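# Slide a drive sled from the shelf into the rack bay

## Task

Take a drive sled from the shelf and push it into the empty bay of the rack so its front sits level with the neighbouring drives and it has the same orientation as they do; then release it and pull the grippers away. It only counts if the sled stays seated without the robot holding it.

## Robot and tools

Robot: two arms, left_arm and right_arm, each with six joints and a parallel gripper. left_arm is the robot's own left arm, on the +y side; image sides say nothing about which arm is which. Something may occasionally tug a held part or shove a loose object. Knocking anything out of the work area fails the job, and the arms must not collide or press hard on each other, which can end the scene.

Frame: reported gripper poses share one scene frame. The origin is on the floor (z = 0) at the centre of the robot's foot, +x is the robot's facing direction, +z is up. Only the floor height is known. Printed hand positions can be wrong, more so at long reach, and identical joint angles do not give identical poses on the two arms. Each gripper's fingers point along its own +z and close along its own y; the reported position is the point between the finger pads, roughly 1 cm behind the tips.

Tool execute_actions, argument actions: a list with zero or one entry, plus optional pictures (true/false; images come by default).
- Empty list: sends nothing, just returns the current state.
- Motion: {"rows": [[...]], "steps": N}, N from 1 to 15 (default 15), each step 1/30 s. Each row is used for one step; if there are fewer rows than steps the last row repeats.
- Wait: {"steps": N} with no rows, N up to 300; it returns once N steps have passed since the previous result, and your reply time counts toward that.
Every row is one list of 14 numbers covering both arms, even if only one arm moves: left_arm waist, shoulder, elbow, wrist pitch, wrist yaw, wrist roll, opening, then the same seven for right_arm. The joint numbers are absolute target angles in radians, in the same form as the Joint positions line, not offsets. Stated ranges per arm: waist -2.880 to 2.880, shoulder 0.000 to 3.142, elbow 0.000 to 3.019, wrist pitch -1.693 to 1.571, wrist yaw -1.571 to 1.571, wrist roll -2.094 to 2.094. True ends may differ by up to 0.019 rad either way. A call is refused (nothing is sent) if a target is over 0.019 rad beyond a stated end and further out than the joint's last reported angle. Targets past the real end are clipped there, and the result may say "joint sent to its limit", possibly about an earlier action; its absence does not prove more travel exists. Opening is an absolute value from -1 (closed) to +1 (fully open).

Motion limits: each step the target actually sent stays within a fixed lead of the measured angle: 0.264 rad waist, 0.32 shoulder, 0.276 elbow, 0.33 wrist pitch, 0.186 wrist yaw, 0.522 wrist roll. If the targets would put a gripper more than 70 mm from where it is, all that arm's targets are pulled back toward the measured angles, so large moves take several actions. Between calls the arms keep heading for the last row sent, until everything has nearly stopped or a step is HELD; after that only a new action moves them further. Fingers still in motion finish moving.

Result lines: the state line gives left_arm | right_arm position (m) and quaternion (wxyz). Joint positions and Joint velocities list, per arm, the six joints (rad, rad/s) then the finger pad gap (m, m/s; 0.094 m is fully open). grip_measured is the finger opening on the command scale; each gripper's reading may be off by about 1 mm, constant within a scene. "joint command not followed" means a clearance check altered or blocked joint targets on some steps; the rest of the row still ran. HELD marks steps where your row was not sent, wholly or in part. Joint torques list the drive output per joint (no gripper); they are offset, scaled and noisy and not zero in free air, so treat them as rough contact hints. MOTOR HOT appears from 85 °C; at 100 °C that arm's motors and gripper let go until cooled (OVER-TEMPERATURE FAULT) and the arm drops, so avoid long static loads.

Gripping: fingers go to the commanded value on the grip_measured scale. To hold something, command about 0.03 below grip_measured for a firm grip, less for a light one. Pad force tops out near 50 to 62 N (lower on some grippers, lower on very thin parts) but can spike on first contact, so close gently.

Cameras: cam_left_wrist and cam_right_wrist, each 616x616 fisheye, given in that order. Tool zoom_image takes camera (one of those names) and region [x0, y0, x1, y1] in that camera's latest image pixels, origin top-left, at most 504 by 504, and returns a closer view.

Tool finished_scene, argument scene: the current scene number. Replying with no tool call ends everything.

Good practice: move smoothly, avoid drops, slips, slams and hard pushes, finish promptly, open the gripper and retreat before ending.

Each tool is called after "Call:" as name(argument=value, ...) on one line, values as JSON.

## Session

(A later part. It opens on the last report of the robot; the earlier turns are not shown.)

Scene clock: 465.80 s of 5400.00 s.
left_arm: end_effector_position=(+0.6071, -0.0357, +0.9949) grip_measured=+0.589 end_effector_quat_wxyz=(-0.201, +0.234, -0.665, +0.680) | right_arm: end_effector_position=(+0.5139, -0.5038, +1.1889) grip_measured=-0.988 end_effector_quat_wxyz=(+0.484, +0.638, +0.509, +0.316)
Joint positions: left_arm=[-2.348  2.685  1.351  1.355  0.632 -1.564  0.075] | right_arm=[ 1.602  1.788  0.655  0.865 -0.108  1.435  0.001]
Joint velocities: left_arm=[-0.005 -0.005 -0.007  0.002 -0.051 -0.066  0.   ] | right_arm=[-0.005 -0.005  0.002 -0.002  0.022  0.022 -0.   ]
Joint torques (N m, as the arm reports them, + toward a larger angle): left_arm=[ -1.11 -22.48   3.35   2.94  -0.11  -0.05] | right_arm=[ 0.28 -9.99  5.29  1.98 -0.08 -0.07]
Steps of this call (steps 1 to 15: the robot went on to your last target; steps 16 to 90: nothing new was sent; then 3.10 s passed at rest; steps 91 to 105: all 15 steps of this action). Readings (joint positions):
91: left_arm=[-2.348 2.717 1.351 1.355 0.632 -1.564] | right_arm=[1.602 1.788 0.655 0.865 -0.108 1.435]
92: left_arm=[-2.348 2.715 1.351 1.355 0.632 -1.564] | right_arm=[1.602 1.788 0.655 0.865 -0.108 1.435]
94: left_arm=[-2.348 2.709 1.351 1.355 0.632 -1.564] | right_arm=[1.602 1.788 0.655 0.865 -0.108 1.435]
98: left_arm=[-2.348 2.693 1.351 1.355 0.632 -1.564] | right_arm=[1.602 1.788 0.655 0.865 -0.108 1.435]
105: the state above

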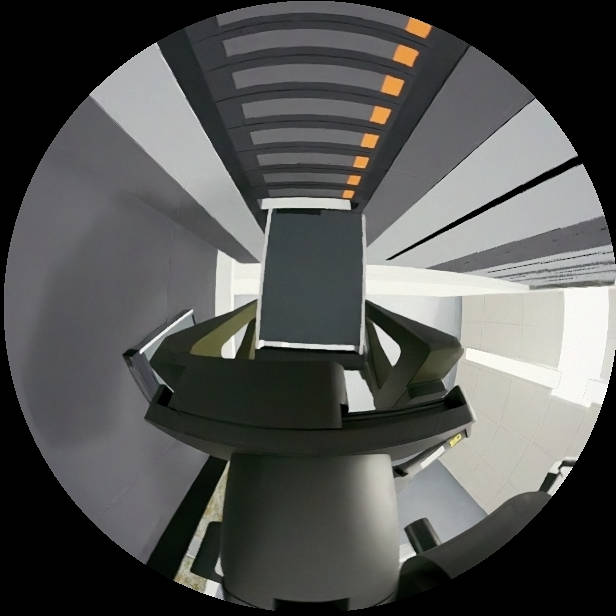

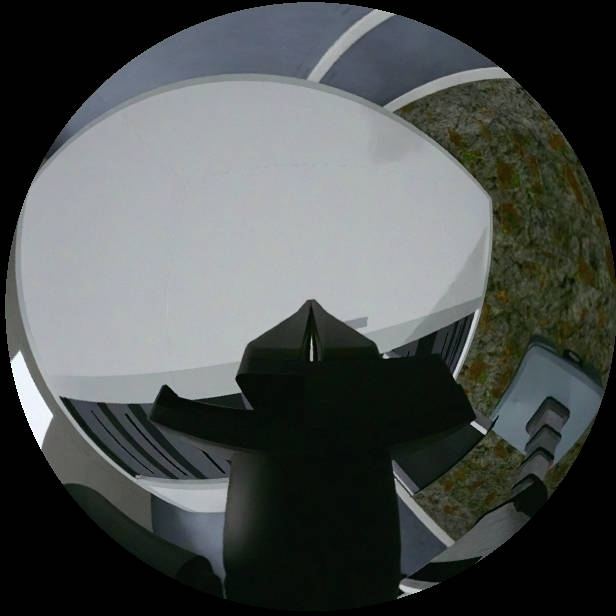

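Call:
execute_actions(actions=[{"rows":[[-2.35,2.675,1.36,1.37,0.63,-1.565,0.55,1.6,1.8,0.66,0.87,-0.109,1.435,-1],[-2.35,2.675,1.36,1.37,0.63,-1.565,0.55,1.6,1.8,0.66,0.87,-0.109,1.435,-1],[-2.35,2.675,1.36,1.37,0.63,-1.565,0.55,1.6,1.8,0.66,0.87,-0.109,1.435,-1],[-2.35,2.685,1.36,1.37,0.63,-1.565,0.55,1.6,1.8,0.66,0.87,-0.109,1.435,-1],[-2.35,2.685,1.36,1.37,0.63,-1.565,0.55,1.6,1.8,0.66,0.87,-0.109,1.435,-1],[-2.35,2.685,1.36,1.37,0.63,-1.565,0.55,1.6,1.8,0.66,0.87,-0.109,1.435,-1],[-2.35,2.692,1.36,1.375,0.63,-1.565,0.55,1.6,1.8,0.66,0.87,-0.109,1.435,-1]],"steps":15}], pictures=false)

Scene clock: 476.83 s of 5400.00 s.
left_arm: end_effector_position=(+0.6049, -0.0353, +0.9902) grip_measured=+0.589 end_effector_quat_wxyz=(-0.199, +0.236, -0.666, +0.679) | right_arm: end_effector_position=(+0.5139, -0.5038, +1.1889) grip_measured=-0.988 end_effector_quat_wxyz=(+0.484, +0.638, +0.509, +0.316)
Joint positions: left_arm=[-2.348  2.692  1.351  1.355  0.632 -1.564  0.075] | right_arm=[ 1.602  1.788  0.655  0.865 -0.108  1.435  0.001]
Joint velocities: left_arm=[ 0.005  0.015  0.002 -0.007 -0.022  0.022  0.001] | right_arm=[ 0.005 -0.005 -0.012  0.012 -0.007  0.007  0.   ]
Joint torques (N m, as the arm reports them, + toward a larger angle): left_arm=[ -1.29 -20.39   3.39   2.96  -0.12   0.07] | right_arm=[  0.34 -10.01   5.31   2.02  -0.08  -0.07]
Steps of this call (steps 1 to 15: the robot went on to your last target; steps 16 to 90: nothing new was sent; then 7.53 s passed at rest; steps 91 to 105: all 15 steps of this action). Readings (joint positions):
91: left_arm=[-2.348 2.685 1.351 1.355 0.632 -1.564] | right_arm=[1.602 1.788 0.655 0.865 -0.108 1.435]
92: left_arm=[-2.348 2.685 1.351 1.355 0.632 -1.564] | right_arm=[1.602 1.788 0.655 0.865 -0.108 1.435]
94: left_arm=[-2.348 2.685 1.351 1.355 0.632 -1.564] | right_arm=[1.602 1.788 0.655 0.865 -0.108 1.435]
98: left_arm=[-2.348 2.685 1.351 1.355 0.632 -1.564] | right_arm=[1.602 1.788 0.655 0.865 -0.108 1.435]
105: the state above

Call:
execute_actions(actions=[{"rows":[[-2.345,2.692,1.385,1.35,0.632,-1.565,0.55,1.6,1.8,0.66,0.87,-0.109,1.435,-1],[-2.345,2.692,1.385,1.35,0.632,-1.565,0.55,1.6,1.8,0.66,0.87,-0.109,1.435,-1],[-2.343,2.693,1.4,1.34,0.633,-1.565,0.55,1.6,1.8,0.66,0.87,-0.109,1.435,-1],[-2.343,2.693,1.4,1.34,0.633,-1.565,0.55,1.6,1.8,0.66,0.87,-0.109,1.435,-1],[-2.34,2.694,1.415,1.328,0.634,-1.565,0.55,1.6,1.8,0.66,0.87,-0.109,1.435,-1],[-2.34,2.694,1.415,1.328,0.634,-1.565,0.55,1.6,1.8,0.66,0.87,-0.109,1.435,-1],[-2.337,2.696,1.43,1.315,0.635,-1.565,0.55,1.6,1.8,0.66,0.87,-0.109,1.435,-1],[-2.337,2.696,1.43,1.315,0.635,-1.565,0.55,1.6,1.8,0.66,0.87,-0.109,1.435,-1],[-2.333,2.697,1.445,1.3,0.637,-1.565,0.55,1.6,1.8,0.66,0.87,-0.109,1.435,-1]],"steps":15}])

Call:
zoom_image(camera="cam_left_wrist", region=[250,160,390,240])

Scene clock: 488.40 s of 5400.00 s.
left_arm: end_effector_position=(+0.6219, -0.0395, +0.9911) grip_measured=+0.589 end_effector_quat_wxyz=(-0.198, +0.233, -0.667, +0.680) | right_arm: end_effector_position=(+0.5139, -0.5038, +1.1889) grip_measured=-0.988 end_effector_quat_wxyz=(+0.484, +0.638, +0.509, +0.316)
Joint positions: left_arm=[-2.345  2.699  1.405  1.31   0.642 -1.562  0.075] | right_arm=[ 1.602  1.788  0.655  0.865 -0.108  1.435  0.001]
Joint velocities: left_arm=[-0.015  0.005 -0.017  0.002 -0.081 -0.037 -0.001] | right_arm=[ 0.005  0.005  0.027 -0.007  0.007  0.007 -0.   ]
Joint torques (N m, as the arm reports them, + toward a larger angle): left_arm=[ -0.14 -20.71   5.59   1.59  -0.19   0.04] | right_arm=[  0.59 -10.17   5.25   2.01  -0.08  -0.06]
Steps of this call (steps 1 to 15: the robot went on to your last target; steps 16 to 90: nothing new was sent; then 8.07 s passed at rest; steps 91 to 105: all 15 steps of this action). Readings (joint positions):
91: left_arm=[-2.348 2.693 1.351 1.355 0.632 -1.564] | right_arm=[1.602 1.788 0.655 0.865 -0.108 1.435]
92: left_arm=[-2.348 2.693 1.351 1.355 0.632 -1.564] | right_arm=[1.602 1.788 0.655 0.865 -0.108 1.435]
94: left_arm=[-2.348 2.694 1.356 1.351 0.632 -1.564] | right_arm=[1.602 1.788 0.655 0.865 -0.108 1.435]
98: left_arm=[-2.348 2.698 1.385 1.330 0.632 -1.564] | right_arm=[1.602 1.788 0.655 0.865 -0.108 1.435]
105: the state above

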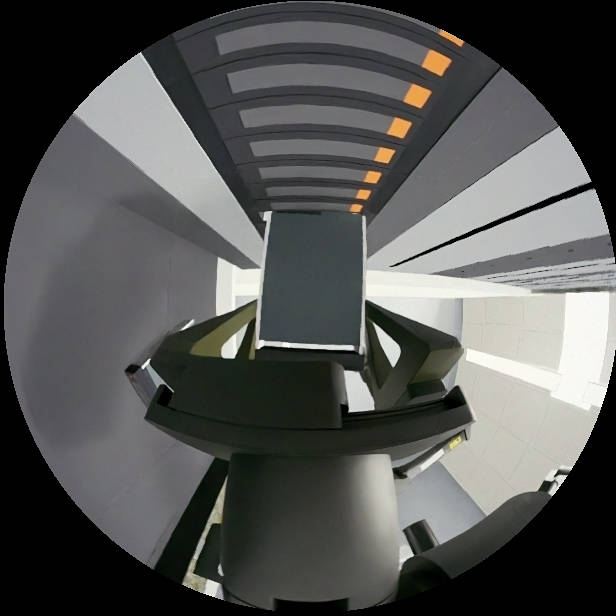

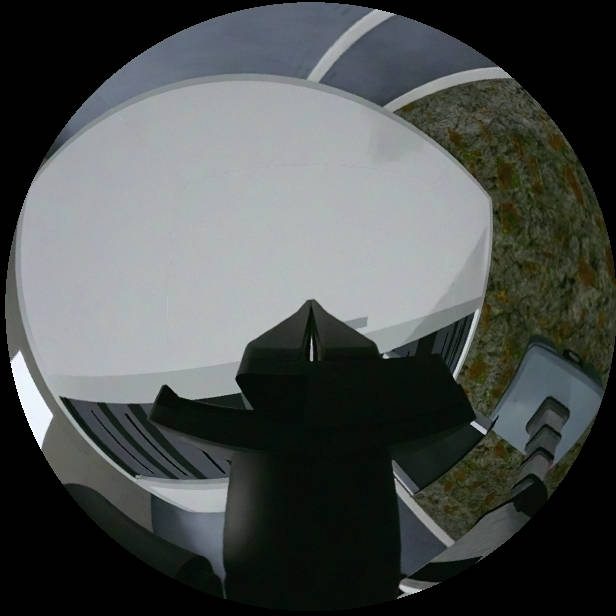

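Region (250, 160, 390, 240) of cam_left_wrist's 616x616 image, scaled by 3.600, with more detail than that image has; it fills the top 288 rows of this view, and the rest is white.

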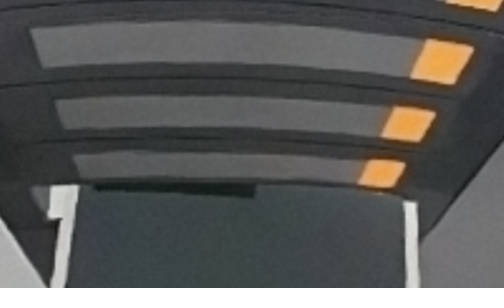

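Call:
execute_actions(actions=[{"rows":[[-2.34,2.697,1.375,1.305,0.637,-1.565,0.55,1.6,1.8,0.66,0.87,-0.109,1.435,-1],[-2.34,2.697,1.375,1.305,0.637,-1.565,0.55,1.6,1.8,0.66,0.87,-0.109,1.435,-1],[-2.34,2.697,1.375,1.305,0.637,-1.565,0.55,1.6,1.8,0.66,0.87,-0.109,1.435,-1],[-2.34,2.697,1.375,1.305,0.637,-1.565,0.55,1.6,1.8,0.66,0.87,-0.109,1.435,-1],[-2.34,2.705,1.39,1.312,0.637,-1.565,0.55,1.6,1.8,0.66,0.87,-0.109,1.435,-1],[-2.34,2.705,1.39,1.312,0.637,-1.565,0.55,1.6,1.8,0.66,0.87,-0.109,1.435,-1],[-2.34,2.705,1.41,1.312,0.637,-1.565,0.55,1.6,1.8,0.66,0.87,-0.109,1.435,-1],[-2.34,2.705,1.41,1.312,0.637,-1.565,0.55,1.6,1.8,0.66,0.87,-0.109,1.435,-1],[-2.34,2.705,1.43,1.312,0.637,-1.565,0.55,1.6,1.8,0.66,0.87,-0.109,1.435,-1],[-2.34,2.705,1.43,1.312,0.637,-1.565,0.55,1.6,1.8,0.66,0.87,-0.109,1.435,-1],[-2.335,2.707,1.45,1.30,0.64,-1.565,0.55,1.6,1.8,0.66,0.87,-0.109,1.435,-1]],"steps":15}])

Call:
zoom_image(camera="cam_left_wrist", region=[250,160,390,240])

Scene clock: 499.67 s of 5400.00 s.
left_arm: end_effector_position=(+0.6175, -0.0388, +0.9795) grip_measured=+0.589 end_effector_quat_wxyz=(-0.191, +0.239, -0.671, +0.676) | right_arm: end_effector_position=(+0.5139, -0.5038, +1.1889) grip_measured=-0.988 end_effector_quat_wxyz=(+0.484, +0.638, +0.509, +0.316)
Joint positions: left_arm=[-2.345  2.716  1.407  1.304  0.644 -1.564  0.075] | right_arm=[ 1.602  1.788  0.655  0.865 -0.108  1.435  0.001]
Joint velocities: left_arm=[-0.005 -0.005  0.037 -0.007  0.037 -0.066 -0.001] | right_arm=[ 0.005 -0.005  0.007  0.012 -0.022  0.051  0.   ]
Joint torques (N m, as the arm reports them, + toward a larger angle): left_arm=[ -0.25 -21.51   5.63   1.77  -0.17   0.05] | right_arm=[  0.38 -10.03   5.21   2.04  -0.1   -0.06]
Steps of this call (steps 1 to 15: the robot went on to your last target; steps 16 to 90: nothing new was sent; then 7.77 s passed at rest; steps 91 to 105: all 15 steps of this action). Readings (joint positions):
91: left_arm=[-2.345 2.699 1.400 1.310 0.641 -1.562] | right_arm=[1.602 1.788 0.655 0.865 -0.108 1.435]
92: left_arm=[-2.345 2.699 1.395 1.310 0.640 -1.562] | right_arm=[1.602 1.788 0.655 0.865 -0.108 1.435]
94: left_arm=[-2.345 2.700 1.383 1.310 0.640 -1.562] | right_arm=[1.602 1.788 0.655 0.865 -0.108 1.435]
98: left_arm=[-2.345 2.709 1.379 1.310 0.639 -1.562] | right_arm=[1.602 1.788 0.655 0.865 -0.108 1.435]
105: the state above

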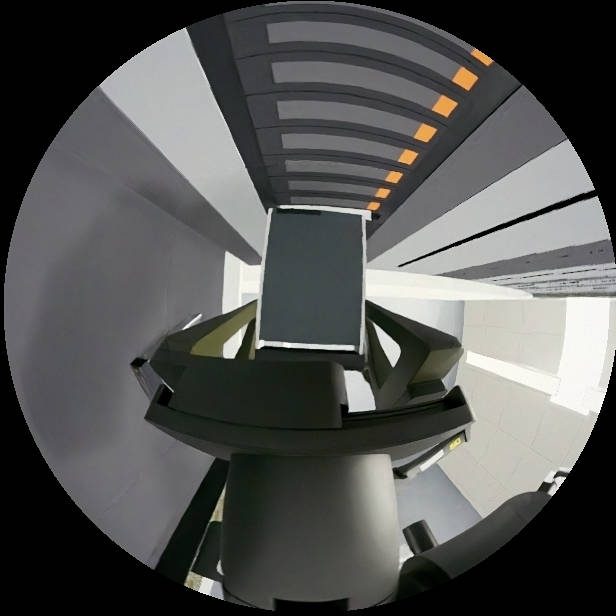

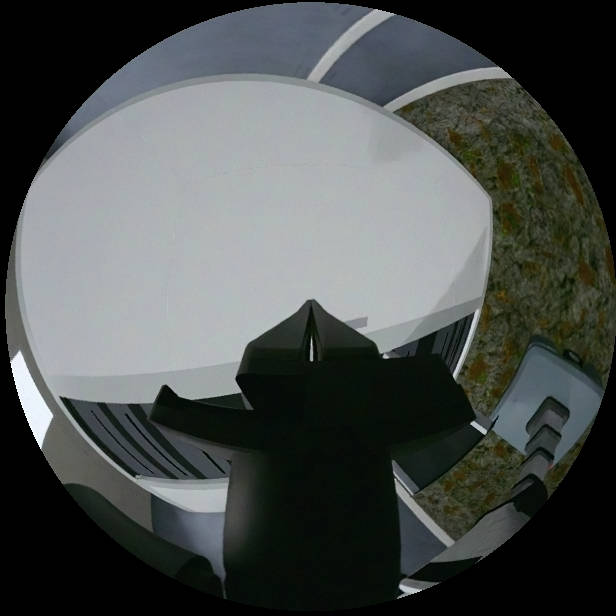

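Region (250, 160, 390, 240) of cam_left_wrist's 616x616 image, scaled by 3.600, with more detail than that image has; it fills the top 288 rows of this view, and the rest is white.

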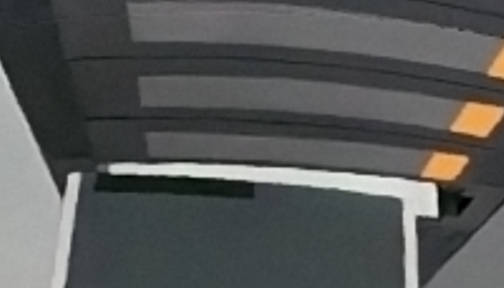

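Call:
execute_actions(actions=[{"rows":[[-2.335,2.70,1.44,1.304,0.64,-1.565,0.55,1.6,1.8,0.66,0.87,-0.109,1.435,-1],[-2.335,2.695,1.44,1.304,0.64,-1.565,0.55,1.6,1.8,0.66,0.87,-0.109,1.435,-1],[-2.335,2.69,1.44,1.304,0.64,-1.565,0.55,1.6,1.8,0.66,0.87,-0.109,1.435,-1],[-2.335,2.686,1.44,1.304,0.64,-1.565,0.55,1.6,1.8,0.66,0.87,-0.109,1.435,-1],[-2.335,2.684,1.44,1.304,0.64,-1.565,0.55,1.6,1.8,0.66,0.87,-0.109,1.435,-1],[-2.335,2.682,1.44,1.304,0.64,-1.565,0.55,1.6,1.8,0.66,0.87,-0.109,1.435,-1],[-2.335,2.68,1.44,1.304,0.64,-1.565,0.55,1.6,1.8,0.66,0.87,-0.109,1.435,-1],[-2.335,2.678,1.44,1.304,0.64,-1.565,0.55,1.6,1.8,0.66,0.87,-0.109,1.435,-1],[-2.335,2.676,1.44,1.304,0.64,-1.565,0.55,1.6,1.8,0.66,0.87,-0.109,1.435,-1]],"steps":15}])

Call:
zoom_image(camera="cam_left_wrist", region=[250,160,390,240])

Scene clock: 512.43 s of 5400.00 s.
left_arm: end_effector_position=(+0.6175, -0.0388, +0.9795) grip_measured=+0.589 end_effector_quat_wxyz=(-0.191, +0.239, -0.671, +0.676) | right_arm: end_effector_position=(+0.5139, -0.5038, +1.1889) grip_measured=-0.988 end_effector_quat_wxyz=(+0.484, +0.638, +0.509, +0.316)
Joint positions: left_arm=[-2.345  2.716  1.407  1.304  0.644 -1.564  0.075] | right_arm=[ 1.602  1.788  0.655  0.865 -0.108  1.435  0.001]
Joint velocities: left_arm=[-0.015 -0.005 -0.037 -0.017 -0.007 -0.037  0.   ] | right_arm=[ 0.015  0.005 -0.007 -0.002 -0.022 -0.066  0.   ]
Joint torques (N m, as the arm reports them, + toward a larger angle): left_arm=[ -0.25 -24.17   5.01   2.01  -0.2    0.06] | right_arm=[  0.31 -10.1    5.24   2.02  -0.08  -0.06]
Steps of this call (steps 1 to 15: the robot went on to your last target; steps 16 to 90: nothing new was sent; then 9.27 s passed at rest; steps 91 to 105: all 15 steps of this action). Readings (joint positions):
91: left_arm=[-2.345 2.716 1.407 1.304 0.644 -1.564] | right_arm=[1.602 1.788 0.655 0.865 -0.108 1.435]
92: left_arm=[-2.345 2.716 1.407 1.304 0.644 -1.564] | right_arm=[1.602 1.788 0.655 0.865 -0.108 1.435]
94: left_arm=[-2.345 2.716 1.407 1.304 0.644 -1.564] | right_arm=[1.602 1.788 0.655 0.865 -0.108 1.435]
98: left_arm=[-2.345 2.716 1.407 1.304 0.644 -1.564] | right_arm=[1.602 1.788 0.655 0.865 -0.108 1.435]
105: the state above

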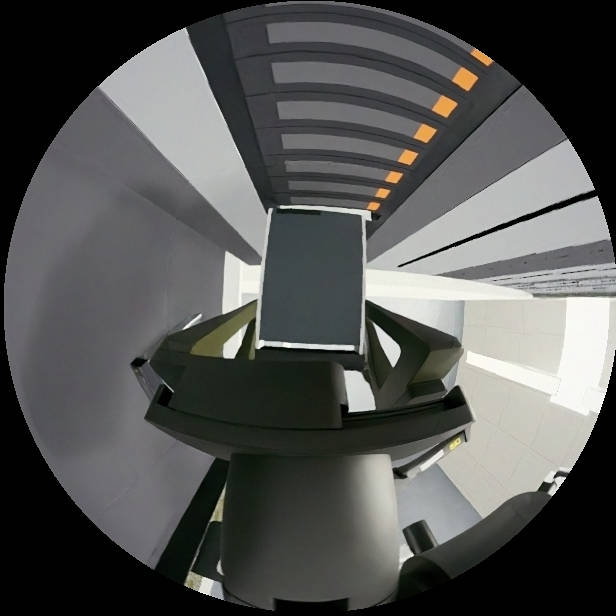

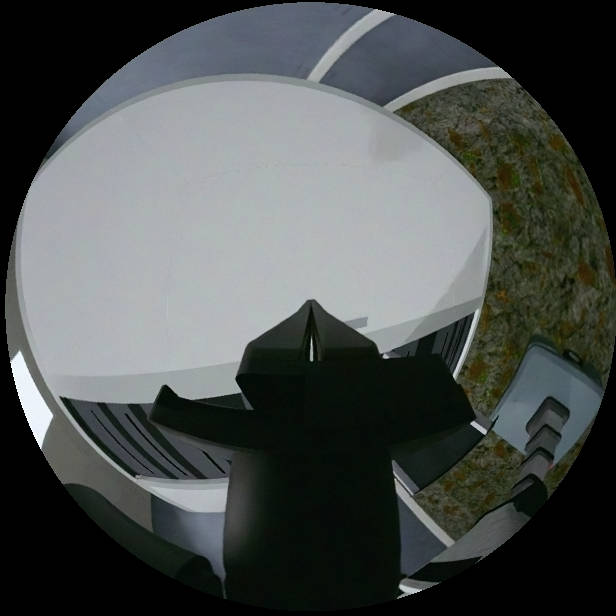

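Region (250, 160, 390, 240) of cam_left_wrist's 616x616 image, scaled by 3.600, with more detail than that image has; it fills the top 288 rows of this view, and the rest is white.

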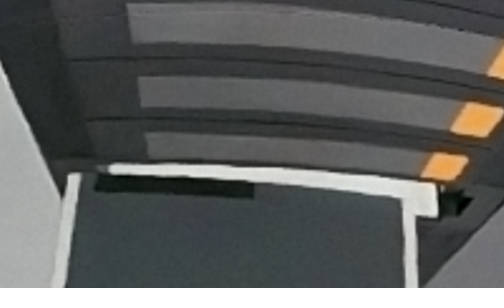

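Call:
execute_actions(actions=[{"rows":[[-2.34,2.68,1.40,1.345,0.64,-1.565,0.55,1.6,1.8,0.66,0.87,-0.109,1.435,-1],[-2.34,2.68,1.40,1.345,0.64,-1.565,0.55,1.6,1.8,0.66,0.87,-0.109,1.435,-1],[-2.34,2.68,1.40,1.355,0.64,-1.565,0.55,1.6,1.8,0.66,0.87,-0.109,1.435,-1],[-2.34,2.68,1.40,1.355,0.64,-1.565,0.55,1.6,1.8,0.66,0.87,-0.109,1.435,-1],[-2.34,2.68,1.40,1.355,0.64,-1.565,0.55,1.6,1.8,0.66,0.87,-0.109,1.435,-1],[-2.34,2.68,1.40,1.355,0.64,-1.565,0.55,1.6,1.8,0.66,0.87,-0.109,1.435,-1],[-2.34,2.68,1.40,1.355,0.64,-1.565,0.55,1.6,1.8,0.66,0.87,-0.109,1.435,-1],[-2.34,2.68,1.40,1.355,0.64,-1.565,0.55,1.6,1.8,0.66,0.87,-0.109,1.435,-1],[-2.335,2.68,1.43,1.355,0.64,-1.565,0.55,1.6,1.8,0.66,0.87,-0.109,1.435,-1],[-2.335,2.68,1.43,1.355,0.64,-1.565,0.55,1.6,1.8,0.66,0.87,-0.109,1.435,-1],[-2.335,2.68,1.45,1.35,0.64,-1.565,0.55,1.6,1.8,0.66,0.87,-0.109,1.435,-1]],"steps":15}])

Call:
zoom_image(camera="cam_left_wrist", region=[250,160,390,240])

Scene clock: 524.17 s of 5400.00 s.
left_arm: end_effector_position=(+0.6202, -0.0391, +0.9860) grip_measured=+0.589 end_effector_quat_wxyz=(-0.199, +0.232, -0.665, +0.681) | right_arm: end_effector_position=(+0.5139, -0.5038, +1.1889) grip_measured=-0.988 end_effector_quat_wxyz=(+0.484, +0.638, +0.509, +0.316)
Joint positions: left_arm=[-2.345  2.715  1.413  1.326  0.643 -1.564  0.075] | right_arm=[ 1.602  1.788  0.655  0.865 -0.108  1.435  0.001]
Joint velocities: left_arm=[ 0.005 -0.005  0.066  0.012 -0.022  0.007 -0.001] | right_arm=[-0.015  0.005  0.012 -0.012 -0.037 -0.037  0.001]
Joint torques (N m, as the arm reports them, + toward a larger angle): left_arm=[ -0.51 -23.87   5.05   3.16  -0.07   0.05] | right_arm=[ 0.34 -9.99  5.32  2.08 -0.09 -0.06]
Steps of this call (steps 1 to 15: the robot went on to your last target; steps 16 to 90: nothing new was sent; then 8.23 s passed at rest; steps 91 to 105: all 15 steps of this action). Readings (joint positions):
91: left_arm=[-2.345 2.716 1.406 1.306 0.644 -1.564] | right_arm=[1.602 1.788 0.655 0.865 -0.108 1.435]
92: left_arm=[-2.345 2.716 1.404 1.310 0.644 -1.564] | right_arm=[1.602 1.788 0.655 0.865 -0.108 1.435]
94: left_arm=[-2.345 2.715 1.402 1.319 0.643 -1.564] | right_arm=[1.602 1.788 0.655 0.865 -0.108 1.435]
98: left_arm=[-2.345 2.715 1.401 1.325 0.643 -1.564] | right_arm=[1.602 1.788 0.655 0.865 -0.108 1.435]
105: the state above

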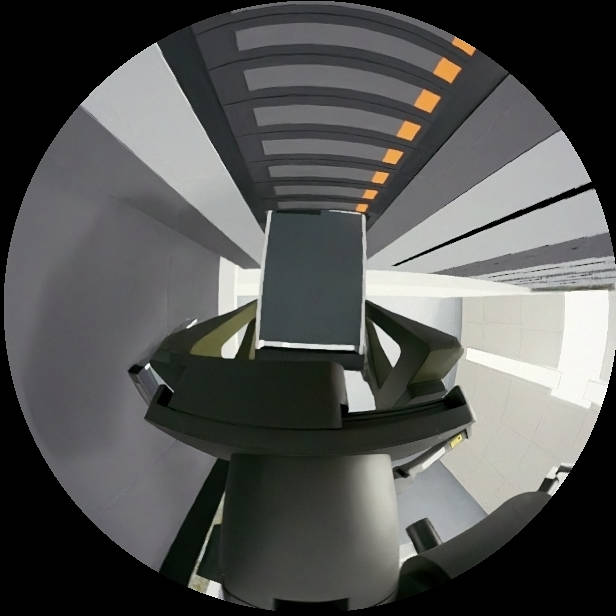

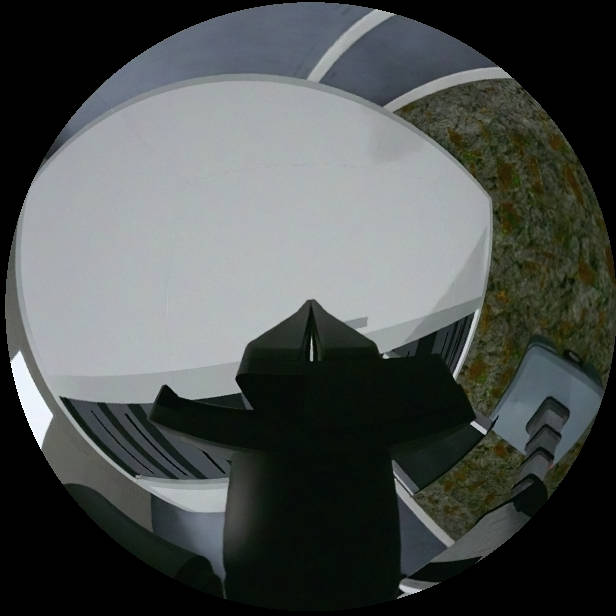

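Region (250, 160, 390, 240) of cam_left_wrist's 616x616 image, scaled by 3.600, with more detail than that image has; it fills the top 288 rows of this view, and the rest is white.

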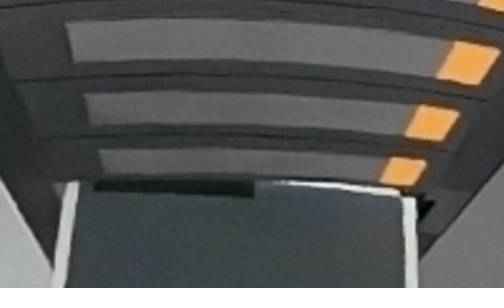

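Call:
execute_actions(actions=[{"rows":[[-2.335,2.685,1.455,1.345,0.642,-1.565,0.55,1.6,1.8,0.66,0.87,-0.109,1.435,-1],[-2.335,2.685,1.455,1.335,0.642,-1.565,0.55,1.6,1.8,0.66,0.87,-0.109,1.435,-1],[-2.335,2.685,1.46,1.325,0.642,-1.565,0.55,1.6,1.8,0.66,0.87,-0.109,1.435,-1],[-2.332,2.688,1.465,1.315,0.644,-1.565,0.55,1.6,1.8,0.66,0.87,-0.109,1.435,-1],[-2.332,2.688,1.47,1.31,0.644,-1.565,0.55,1.6,1.8,0.66,0.87,-0.109,1.435,-1],[-2.329,2.69,1.475,1.305,0.646,-1.565,0.55,1.6,1.8,0.66,0.87,-0.109,1.435,-1],[-2.329,2.69,1.48,1.30,0.646,-1.565,0.55,1.6,1.8,0.66,0.87,-0.109,1.435,-1],[-2.326,2.69,1.485,1.295,0.648,-1.565,0.55,1.6,1.8,0.66,0.87,-0.109,1.435,-1]],"steps":15}])

Call:
zoom_image(camera="cam_left_wrist", region=[250,160,390,240])

Scene clock: 532.97 s of 5400.00 s.
left_arm: end_effector_position=(+0.6332, -0.0373, +0.9887) grip_measured=+0.589 end_effector_quat_wxyz=(-0.201, +0.233, -0.665, +0.681) | right_arm: end_effector_position=(+0.5139, -0.5038, +1.1889) grip_measured=-0.988 end_effector_quat_wxyz=(+0.484, +0.638, +0.509, +0.316)
Joint positions: left_arm=[-2.336  2.715  1.443  1.296  0.646 -1.564  0.075] | right_arm=[ 1.602  1.788  0.655  0.865 -0.108  1.435  0.001]
Joint velocities: left_arm=[ 0.005  0.005  0.012  0.007 -0.051  0.066  0.   ] | right_arm=[-0.005 -0.015  0.007  0.002 -0.051  0.022 -0.001]
Joint torques (N m, as the arm reports them, + toward a larger angle): left_arm=[  0.   -23.3    5.91   2.     0.07   0.07] | right_arm=[ 0.62 -9.98  5.21  1.98 -0.09 -0.07]
Steps of this call (steps 1 to 15: the robot went on to your last target; steps 16 to 90: nothing new was sent; then 5.30 s passed at rest; steps 91 to 105: all 15 steps of this action). Readings (joint positions):
91: left_arm=[-2.344 2.715 1.418 1.326 0.643 -1.564] | right_arm=[1.602 1.788 0.655 0.865 -0.108 1.435]
92: left_arm=[-2.344 2.715 1.418 1.326 0.643 -1.564] | right_arm=[1.602 1.788 0.655 0.865 -0.108 1.435]
94: left_arm=[-2.344 2.715 1.420 1.325 0.643 -1.564] | right_arm=[1.602 1.788 0.655 0.865 -0.108 1.435]
98: left_arm=[-2.341 2.715 1.434 1.307 0.644 -1.564] | right_arm=[1.602 1.788 0.655 0.865 -0.108 1.435]
105: the state above

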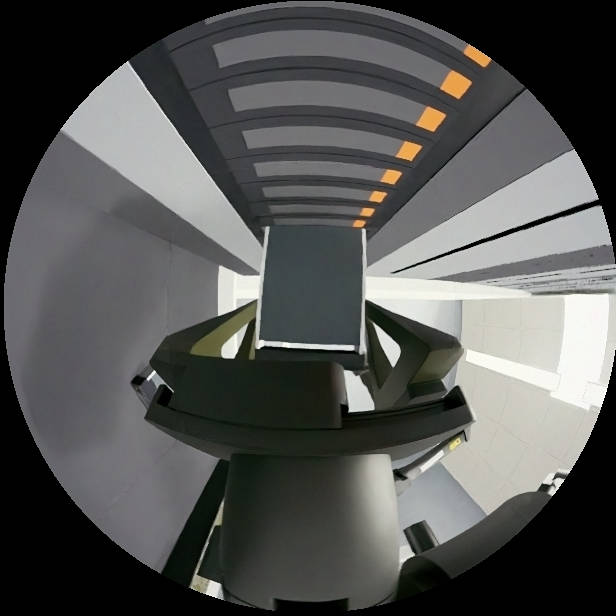

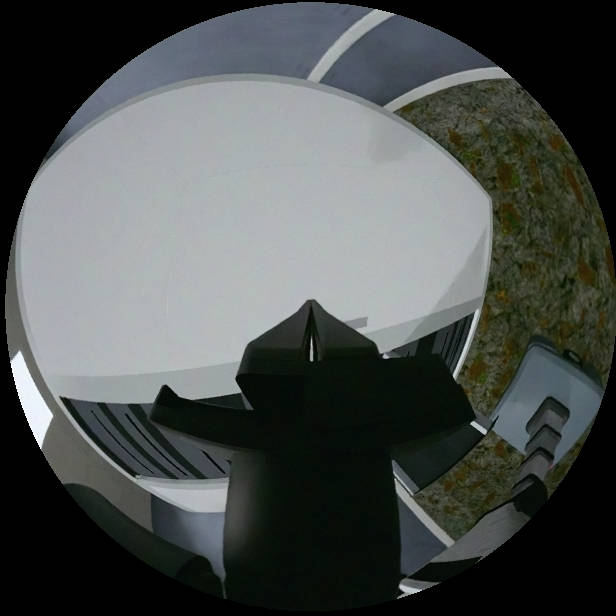

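Region (250, 160, 390, 240) of cam_left_wrist's 616x616 image, scaled by 3.600, with more detail than that image has; it fills the top 288 rows of this view, and the rest is white.

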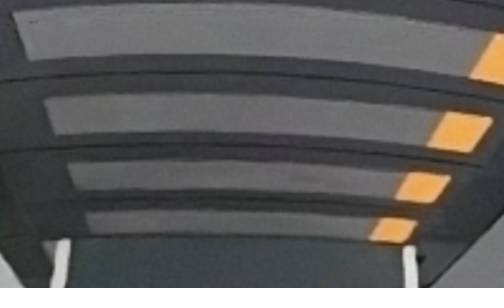

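Call:
execute_actions(actions=[{"rows":[[-2.322,2.70,1.495,1.285,0.65,-1.565,0.55,1.6,1.8,0.66,0.87,-0.109,1.435,-1],[-2.322,2.70,1.495,1.285,0.65,-1.565,0.55,1.6,1.8,0.66,0.87,-0.109,1.435,-1],[-2.322,2.70,1.495,1.285,0.65,-1.565,0.55,1.6,1.8,0.66,0.87,-0.109,1.435,-1],[-2.318,2.705,1.51,1.27,0.655,-1.565,0.55,1.6,1.8,0.66,0.87,-0.109,1.435,-1],[-2.318,2.705,1.51,1.27,0.655,-1.565,0.55,1.6,1.8,0.66,0.87,-0.109,1.435,-1],[-2.318,2.705,1.51,1.27,0.655,-1.565,0.55,1.6,1.8,0.66,0.87,-0.109,1.435,-1],[-2.314,2.71,1.525,1.255,0.66,-1.565,0.55,1.6,1.8,0.66,0.87,-0.109,1.435,-1],[-2.314,2.71,1.525,1.255,0.66,-1.565,0.55,1.6,1.8,0.66,0.87,-0.109,1.435,-1],[-2.314,2.71,1.525,1.255,0.66,-1.565,0.55,1.6,1.8,0.66,0.87,-0.109,1.435,-1],[-2.31,2.715,1.54,1.24,0.665,-1.565,0.55,1.6,1.8,0.66,0.87,-0.109,1.435,-1],[-2.31,2.715,1.54,1.24,0.665,-1.565,0.55,1.6,1.8,0.66,0.87,-0.109,1.435,-1],[-2.31,2.715,1.54,1.24,0.665,-1.565,0.55,1.6,1.8,0.66,0.87,-0.109,1.435,-1],[-2.306,2.72,1.555,1.225,0.67,-1.565,0.55,1.6,1.8,0.66,0.87,-0.109,1.435,-1]],"steps":15}])

Scene clock: 546.50 s of 5400.00 s.
left_arm: end_effector_position=(+0.6504, -0.0381, +0.9873) grip_measured=+0.589 end_effector_quat_wxyz=(-0.192, +0.231, -0.669, +0.680) | right_arm: end_effector_position=(+0.5139, -0.5038, +1.1889) grip_measured=-0.988 end_effector_quat_wxyz=(+0.484, +0.638, +0.509, +0.316)
Joint positions: left_arm=[-2.325  2.725  1.502  1.236  0.674 -1.565  0.075] | right_arm=[ 1.602  1.788  0.655  0.865 -0.108  1.435  0.001]
Joint velocities: left_arm=[ 0.015  0.024  0.066 -0.081  0.095  0.007 -0.   ] | right_arm=[-0.005 -0.005 -0.022 -0.007  0.022 -0.066  0.001]
Joint torques (N m, as the arm reports them, + toward a larger angle): left_arm=[  0.65 -22.09   6.65   1.66  -0.28   0.05] | right_arm=[ 0.46 -9.84  5.26  2.06 -0.08 -0.08]
Steps of this call (steps 1 to 15: the robot went on to your last target; steps 16 to 90: nothing new was sent; then 10.03 s passed at rest; steps 91 to 105: all 15 steps of this action). Readings (joint positions):
91: left_arm=[-2.336 2.715 1.444 1.294 0.647 -1.564] | right_arm=[1.602 1.788 0.655 0.865 -0.108 1.435]
92: left_arm=[-2.336 2.715 1.446 1.291 0.648 -1.564] | right_arm=[1.602 1.788 0.655 0.865 -0.108 1.435]
94: left_arm=[-2.335 2.715 1.449 1.286 0.652 -1.564] | right_arm=[1.602 1.788 0.655 0.865 -0.108 1.435]
98: left_arm=[-2.331 2.719 1.469 1.267 0.658 -1.564] | right_arm=[1.602 1.788 0.655 0.865 -0.108 1.435]
105: the state above

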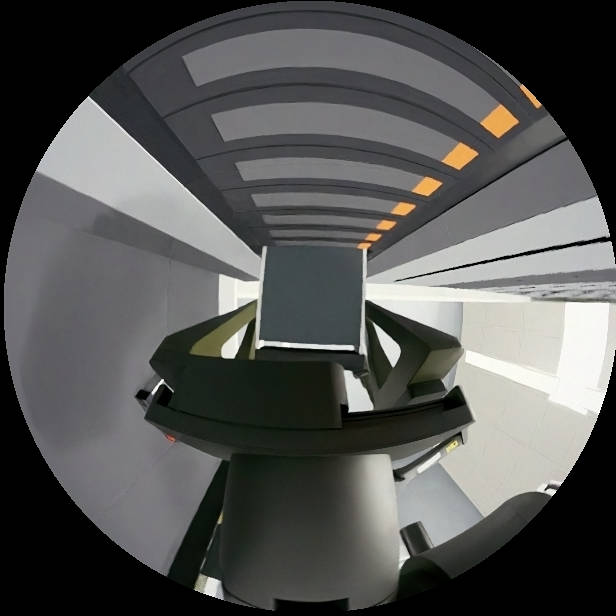

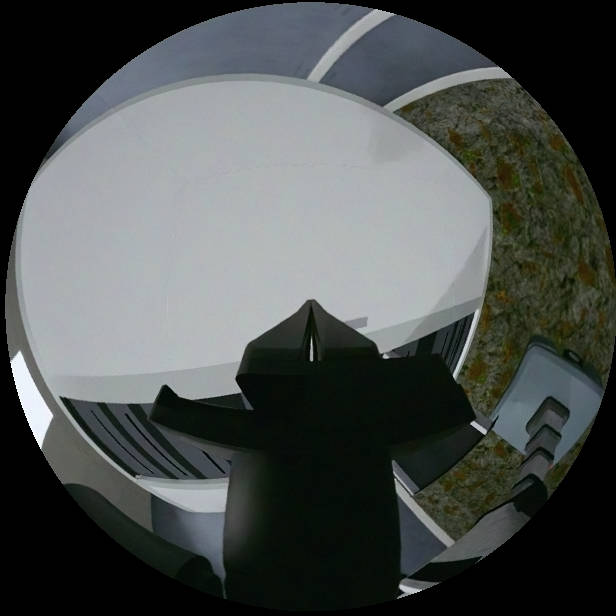

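Call:
execute_actions(actions=[{"rows":[[-2.304,2.722,1.565,1.225,0.678,-1.565,0.55,1.6,1.8,0.66,0.87,-0.109,1.435,-1],[-2.304,2.722,1.565,1.225,0.678,-1.565,0.55,1.6,1.8,0.66,0.87,-0.109,1.435,-1],[-2.304,2.722,1.565,1.225,0.678,-1.565,0.55,1.6,1.8,0.66,0.87,-0.109,1.435,-1],[-2.299,2.726,1.58,1.21,0.683,-1.565,0.55,1.6,1.8,0.66,0.87,-0.109,1.435,-1],[-2.299,2.726,1.58,1.21,0.683,-1.565,0.55,1.6,1.8,0.66,0.87,-0.109,1.435,-1],[-2.299,2.726,1.58,1.21,0.683,-1.565,0.55,1.6,1.8,0.66,0.87,-0.109,1.435,-1],[-2.294,2.73,1.595,1.195,0.688,-1.565,0.55,1.6,1.8,0.66,0.87,-0.109,1.435,-1],[-2.294,2.73,1.595,1.195,0.688,-1.565,0.55,1.6,1.8,0.66,0.87,-0.109,1.435,-1],[-2.294,2.73,1.595,1.195,0.688,-1.565,0.55,1.6,1.8,0.66,0.87,-0.109,1.435,-1],[-2.289,2.734,1.61,1.18,0.693,-1.565,0.55,1.6,1.8,0.66,0.87,-0.109,1.435,-1]],"steps":15}])

Scene clock: 556.70 s of 5400.00 s.
left_arm: end_effector_position=(+0.6584, -0.0391, +0.9874) grip_measured=+0.589 end_effector_quat_wxyz=(-0.181, +0.222, -0.671, +0.684) | right_arm: end_effector_position=(+0.5139, -0.5038, +1.1889) grip_measured=-0.988 end_effector_quat_wxyz=(+0.484, +0.638, +0.509, +0.316)
Joint positions: left_arm=[-2.317  2.733  1.539  1.206  0.711 -1.566  0.075] | right_arm=[ 1.602  1.788  0.655  0.865 -0.108  1.435  0.001]
Joint velocities: left_arm=[-0.024 -0.015  0.012  0.007  0.007 -0.022 -0.   ] | right_arm=[-0.005 -0.005 -0.002  0.002 -0.037  0.051  0.   ]
Joint torques (N m, as the arm reports them, + toward a larger angle): left_arm=[  1.45 -21.86   8.23   0.84  -0.84   0.08] | right_arm=[ 0.63 -9.85  5.29  1.96 -0.09 -0.07]
Steps of this call (steps 1 to 15: the robot went on to your last target; steps 16 to 90: nothing new was sent; then 6.70 s passed at rest; steps 91 to 105: all 15 steps of this action). Readings (joint positions):
91: left_arm=[-2.325 2.725 1.504 1.235 0.678 -1.565] | right_arm=[1.602 1.788 0.655 0.865 -0.108 1.435]
92: left_arm=[-2.324 2.726 1.506 1.235 0.680 -1.565] | right_arm=[1.602 1.788 0.655 0.865 -0.108 1.435]
94: left_arm=[-2.322 2.728 1.510 1.233 0.687 -1.565] | right_arm=[1.602 1.788 0.655 0.865 -0.108 1.435]
98: left_arm=[-2.320 2.731 1.523 1.222 0.699 -1.565] | right_arm=[1.602 1.788 0.655 0.865 -0.108 1.435]
105: the state above

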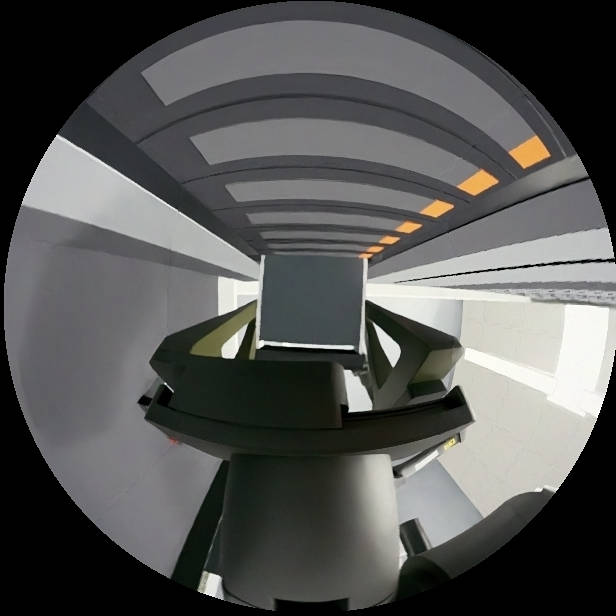

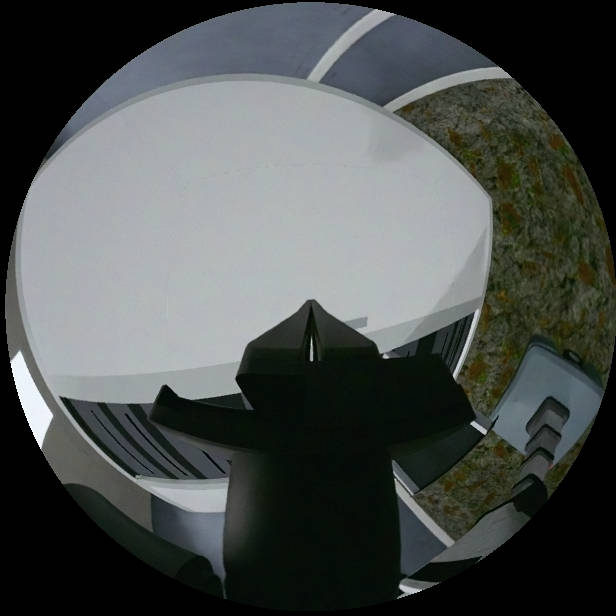

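Call:
execute_actions(actions=[{"rows":[[-2.317,2.725,1.54,1.206,0.70,-1.565,1,1.6,1.8,0.66,0.87,-0.109,1.435,-1],[-2.317,2.725,1.54,1.206,0.70,-1.565,1,1.6,1.8,0.66,0.87,-0.109,1.435,-1],[-2.317,2.725,1.54,1.206,0.70,-1.565,1,1.6,1.8,0.66,0.87,-0.109,1.435,-1],[-2.317,2.725,1.54,1.206,0.70,-1.565,1,1.6,1.8,0.66,0.87,-0.109,1.435,-1],[-2.317,2.725,1.54,1.206,0.70,-1.565,1,1.6,1.8,0.66,0.87,-0.109,1.435,-1],[-2.317,2.725,1.54,1.206,0.70,-1.565,1,1.6,1.8,0.66,0.87,-0.109,1.435,-1],[-2.325,2.71,1.47,1.26,0.68,-1.565,1,1.6,1.8,0.66,0.87,-0.109,1.435,-1],[-2.325,2.71,1.47,1.26,0.68,-1.565,1,1.6,1.8,0.66,0.87,-0.109,1.435,-1],[-2.325,2.71,1.47,1.26,0.68,-1.565,1,1.6,1.8,0.66,0.87,-0.109,1.435,-1],[-2.335,2.69,1.39,1.33,0.65,-1.565,1,1.6,1.8,0.66,0.87,-0.109,1.435,-1],[-2.335,2.69,1.39,1.33,0.65,-1.565,1,1.6,1.8,0.66,0.87,-0.109,1.435,-1],[-2.335,2.69,1.39,1.33,0.65,-1.565,1,1.6,1.8,0.66,0.87,-0.109,1.435,-1],[-2.345,2.675,1.31,1.40,0.63,-1.565,1,1.6,1.8,0.66,0.87,-0.109,1.435,-1]],"steps":15}], pictures=false)

Call:
execute_actions(actions=[{"steps":12}])

Scene clock: 574.83 s of 5400.00 s.
left_arm: end_effector_position=(+0.6010, -0.0195, +0.9781) grip_measured=+1.000 end_effector_quat_wxyz=(+0.196, -0.251, +0.670, -0.671) | right_arm: end_effector_position=(+0.5139, -0.5038, +1.1889) grip_measured=-0.988 end_effector_quat_wxyz=(+0.484, +0.638, +0.509, +0.316)
Joint positions: left_arm=[-2.327  2.701  1.331  1.355  0.635 -1.566  0.094] | right_arm=[ 1.602  1.788  0.655  0.865 -0.108  1.435  0.001]
Joint velocities: left_arm=[-0.083 -0.015 -0.623  0.422 -0.051 -0.037  0.   ] | right_arm=[-0.005  0.005  0.017 -0.012 -0.022  0.051 -0.   ]
Joint torques (N m, as the arm reports them, + toward a larger angle): left_arm=[ -2.39 -22.15   3.68   2.65  -0.22   0.08] | right_arm=[ 0.34 -9.79  5.29  1.98 -0.09 -0.07]
Steps of this call (steps 1 to 15: the robot went on to your last target; steps 16 to 90: nothing new was sent; then 14.63 s passed at rest; steps 91 to 105: all 15 steps of this action). Readings (joint positions):
91: left_arm=[-2.317 2.733 1.537 1.206 0.709 -1.566] | right_arm=[1.602 1.788 0.655 0.865 -0.108 1.435]
92: left_arm=[-2.317 2.733 1.537 1.206 0.706 -1.566] | right_arm=[1.602 1.788 0.655 0.865 -0.108 1.435]
94: left_arm=[-2.317 2.733 1.537 1.206 0.703 -1.566] | right_arm=[1.602 1.788 0.655 0.865 -0.108 1.435]
98: left_arm=[-2.317 2.726 1.511 1.223 0.686 -1.566] | right_arm=[1.602 1.788 0.655 0.865 -0.108 1.435]
105: the state above

Scene clock: 575.23 s of 5400.00 s.
left_arm: end_effector_position=(+0.5871, -0.0245, +0.9772) grip_measured=+1.000 end_effector_quat_wxyz=(+0.190, -0.249, +0.672, -0.671) | right_arm: end_effector_position=(+0.5139, -0.5038, +1.1889) grip_measured=-0.988 end_effector_quat_wxyz=(+0.484, +0.638, +0.509, +0.316)
Joint positions: left_arm=[-2.34   2.698  1.301  1.378  0.633 -1.566  0.094] | right_arm=[ 1.602  1.788  0.655  0.865 -0.108  1.435  0.001]
Joint velocities: left_arm=[ 0.005 -0.015 -0.017  0.002 -0.081  0.007  0.   ] | right_arm=[-0.005 -0.015  0.012 -0.017  0.037 -0.081 -0.   ]
Joint torques (N m, as the arm reports them, + toward a larger angle): left_arm=[ -1.59 -21.39   2.88   3.11  -0.14   0.08] | right_arm=[  0.41 -10.06   5.26   2.04  -0.08  -0.07]
Steps of this call (steps 1 to 12: the robot went on to your last target). Readings (joint positions):
1: left_arm=[-2.329 2.701 1.315 1.365 0.635 -1.566] | right_arm=[1.602 1.788 0.655 0.865 -0.108 1.435]
2: left_arm=[-2.332 2.701 1.305 1.369 0.635 -1.566] | right_arm=[1.602 1.788 0.655 0.865 -0.108 1.435]
4: left_arm=[-2.337 2.701 1.301 1.372 0.635 -1.566] | right_arm=[1.602 1.788 0.655 0.865 -0.108 1.435]
8: left_arm=[-2.340 2.698 1.301 1.377 0.634 -1.566] | right_arm=[1.602 1.788 0.655 0.865 -0.108 1.435]
12: the state above

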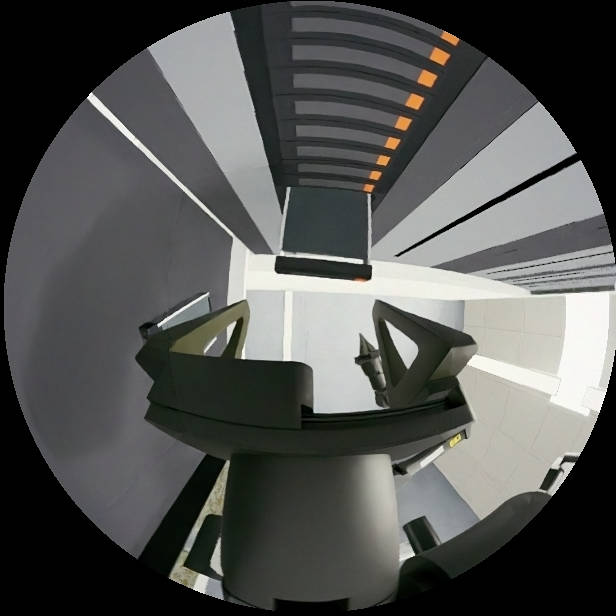

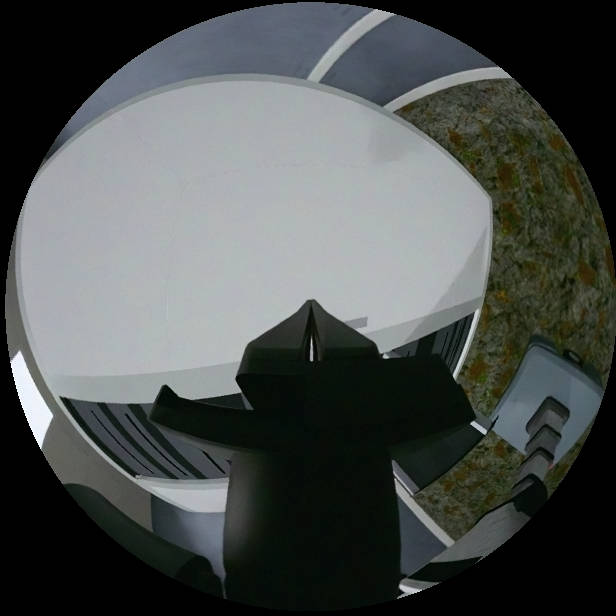

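Call:
execute_actions(actions=[{"rows":[[-2.36,2.675,1.31,1.40,0.63,-1.565,0,1.6,1.8,0.66,0.87,-0.109,1.435,-1],[-2.36,2.675,1.31,1.40,0.63,-1.565,-0.5,1.6,1.8,0.66,0.87,-0.109,1.435,-1],[-2.372,2.67,1.31,1.40,0.63,-1.565,-1,1.6,1.8,0.66,0.87,-0.109,1.435,-1]],"steps":15}], pictures=false)

Call:
execute_actions(actions=[{"rows":[[-2.365,2.675,1.37,1.37,0.63,-1.565,-1,1.6,1.8,0.66,0.87,-0.109,1.435,-1],[-2.365,2.675,1.37,1.37,0.63,-1.565,-1,1.6,1.8,0.66,0.87,-0.109,1.435,-1],[-2.365,2.675,1.37,1.37,0.63,-1.565,-1,1.6,1.8,0.66,0.87,-0.109,1.435,-1],[-2.365,2.675,1.37,1.37,0.63,-1.565,-1,1.6,1.8,0.66,0.87,-0.109,1.435,-1],[-2.35,2.685,1.41,1.345,0.635,-1.565,-1,1.6,1.8,0.66,0.87,-0.109,1.435,-1]],"steps":15}])

Scene clock: 588.20 s of 5400.00 s.
left_arm: end_effector_position=(+0.5789, -0.0418, +0.9792) grip_measured=-0.982 end_effector_quat_wxyz=(-0.182, +0.239, -0.675, +0.674) | right_arm: end_effector_position=(+0.5139, -0.5038, +1.1889) grip_measured=-0.988 end_effector_quat_wxyz=(+0.484, +0.638, +0.509, +0.316)
Joint positions: left_arm=[-2.369  2.696  1.301  1.378  0.632 -1.566  0.001] | right_arm=[ 1.602  1.788  0.655  0.865 -0.108  1.435  0.001]
Joint velocities: left_arm=[-0.005 -0.015 -0.007 -0.007 -0.037 -0.022 -0.001] | right_arm=[-0.005  0.005 -0.017 -0.012 -0.022 -0.051  0.   ]
Joint torques (N m, as the arm reports them, + toward a larger angle): left_arm=[ -1.84 -21.88   2.95   3.07  -0.11   0.08] | right_arm=[ 0.47 -9.93  5.28  2.08 -0.08 -0.08]
Steps of this call (steps 1 to 30: the robot went on to your last target; steps 31 to 90: nothing new was sent; then 9.47 s passed at rest; steps 91 to 105: all 15 steps of this action). Readings (joint positions):
91: left_arm=[-2.341 2.698 1.301 1.378 0.633 -1.566] | right_arm=[1.602 1.788 0.655 0.865 -0.108 1.435]
92: left_arm=[-2.341 2.698 1.301 1.378 0.633 -1.566] | right_arm=[1.602 1.788 0.655 0.865 -0.108 1.435]
94: left_arm=[-2.346 2.698 1.301 1.378 0.632 -1.566] | right_arm=[1.602 1.788 0.655 0.865 -0.108 1.435]
98: left_arm=[-2.361 2.697 1.301 1.378 0.632 -1.566] | right_arm=[1.602 1.788 0.655 0.865 -0.108 1.435]
105: the state above

Scene clock: 588.70 s of 5400.00 s.
left_arm: end_effector_position=(+0.6153, -0.0467, +1.0003) grip_measured=-0.982 end_effector_quat_wxyz=(-0.205, +0.222, -0.659, +0.689) | right_arm: end_effector_position=(+0.5139, -0.5038, +1.1889) grip_measured=-0.988 end_effector_quat_wxyz=(+0.484, +0.638, +0.509, +0.316)
Joint positions: left_arm=[-2.359  2.696  1.393  1.356  0.635 -1.566  0.001] | right_arm=[ 1.602  1.788  0.655  0.865 -0.108  1.435  0.001]
Joint velocities: left_arm=[ 0.005  0.005 -0.002  0.002  0.022 -0.022 -0.001] | right_arm=[-0.005 -0.015 -0.017 -0.012 -0.007 -0.022  0.001]
Joint torques (N m, as the arm reports them, + toward a larger angle): left_arm=[ -0.49 -21.68   4.12   1.49   0.01   0.08] | right_arm=[ 0.36 -9.91  5.28  2.05 -0.09 -0.07]
Steps of this call (steps 1 to 15: all 15 steps of this action). Readings (joint positions):
1: left_arm=[-2.369 2.696 1.305 1.378 0.632 -1.566] | right_arm=[1.602 1.788 0.655 0.865 -0.108 1.435]
2: left_arm=[-2.369 2.697 1.313 1.378 0.632 -1.566] | right_arm=[1.602 1.788 0.655 0.865 -0.108 1.435]
4: left_arm=[-2.369 2.697 1.333 1.378 0.632 -1.566] | right_arm=[1.602 1.788 0.655 0.865 -0.108 1.435]
8: left_arm=[-2.365 2.696 1.382 1.360 0.634 -1.566] | right_arm=[1.602 1.788 0.655 0.865 -0.108 1.435]
15: the state above

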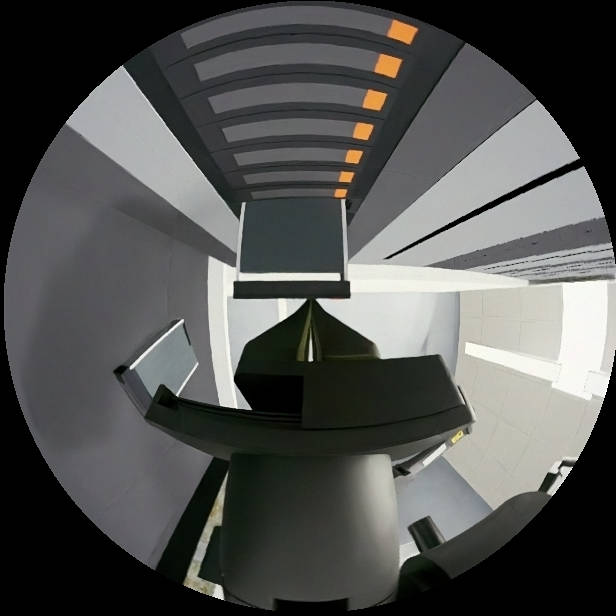

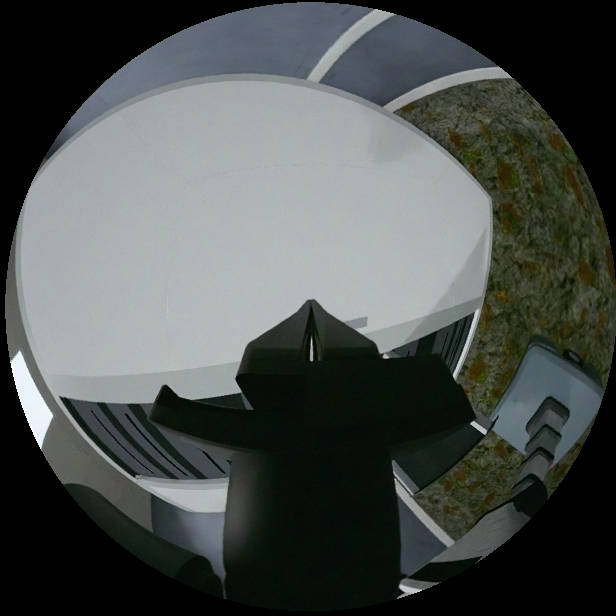

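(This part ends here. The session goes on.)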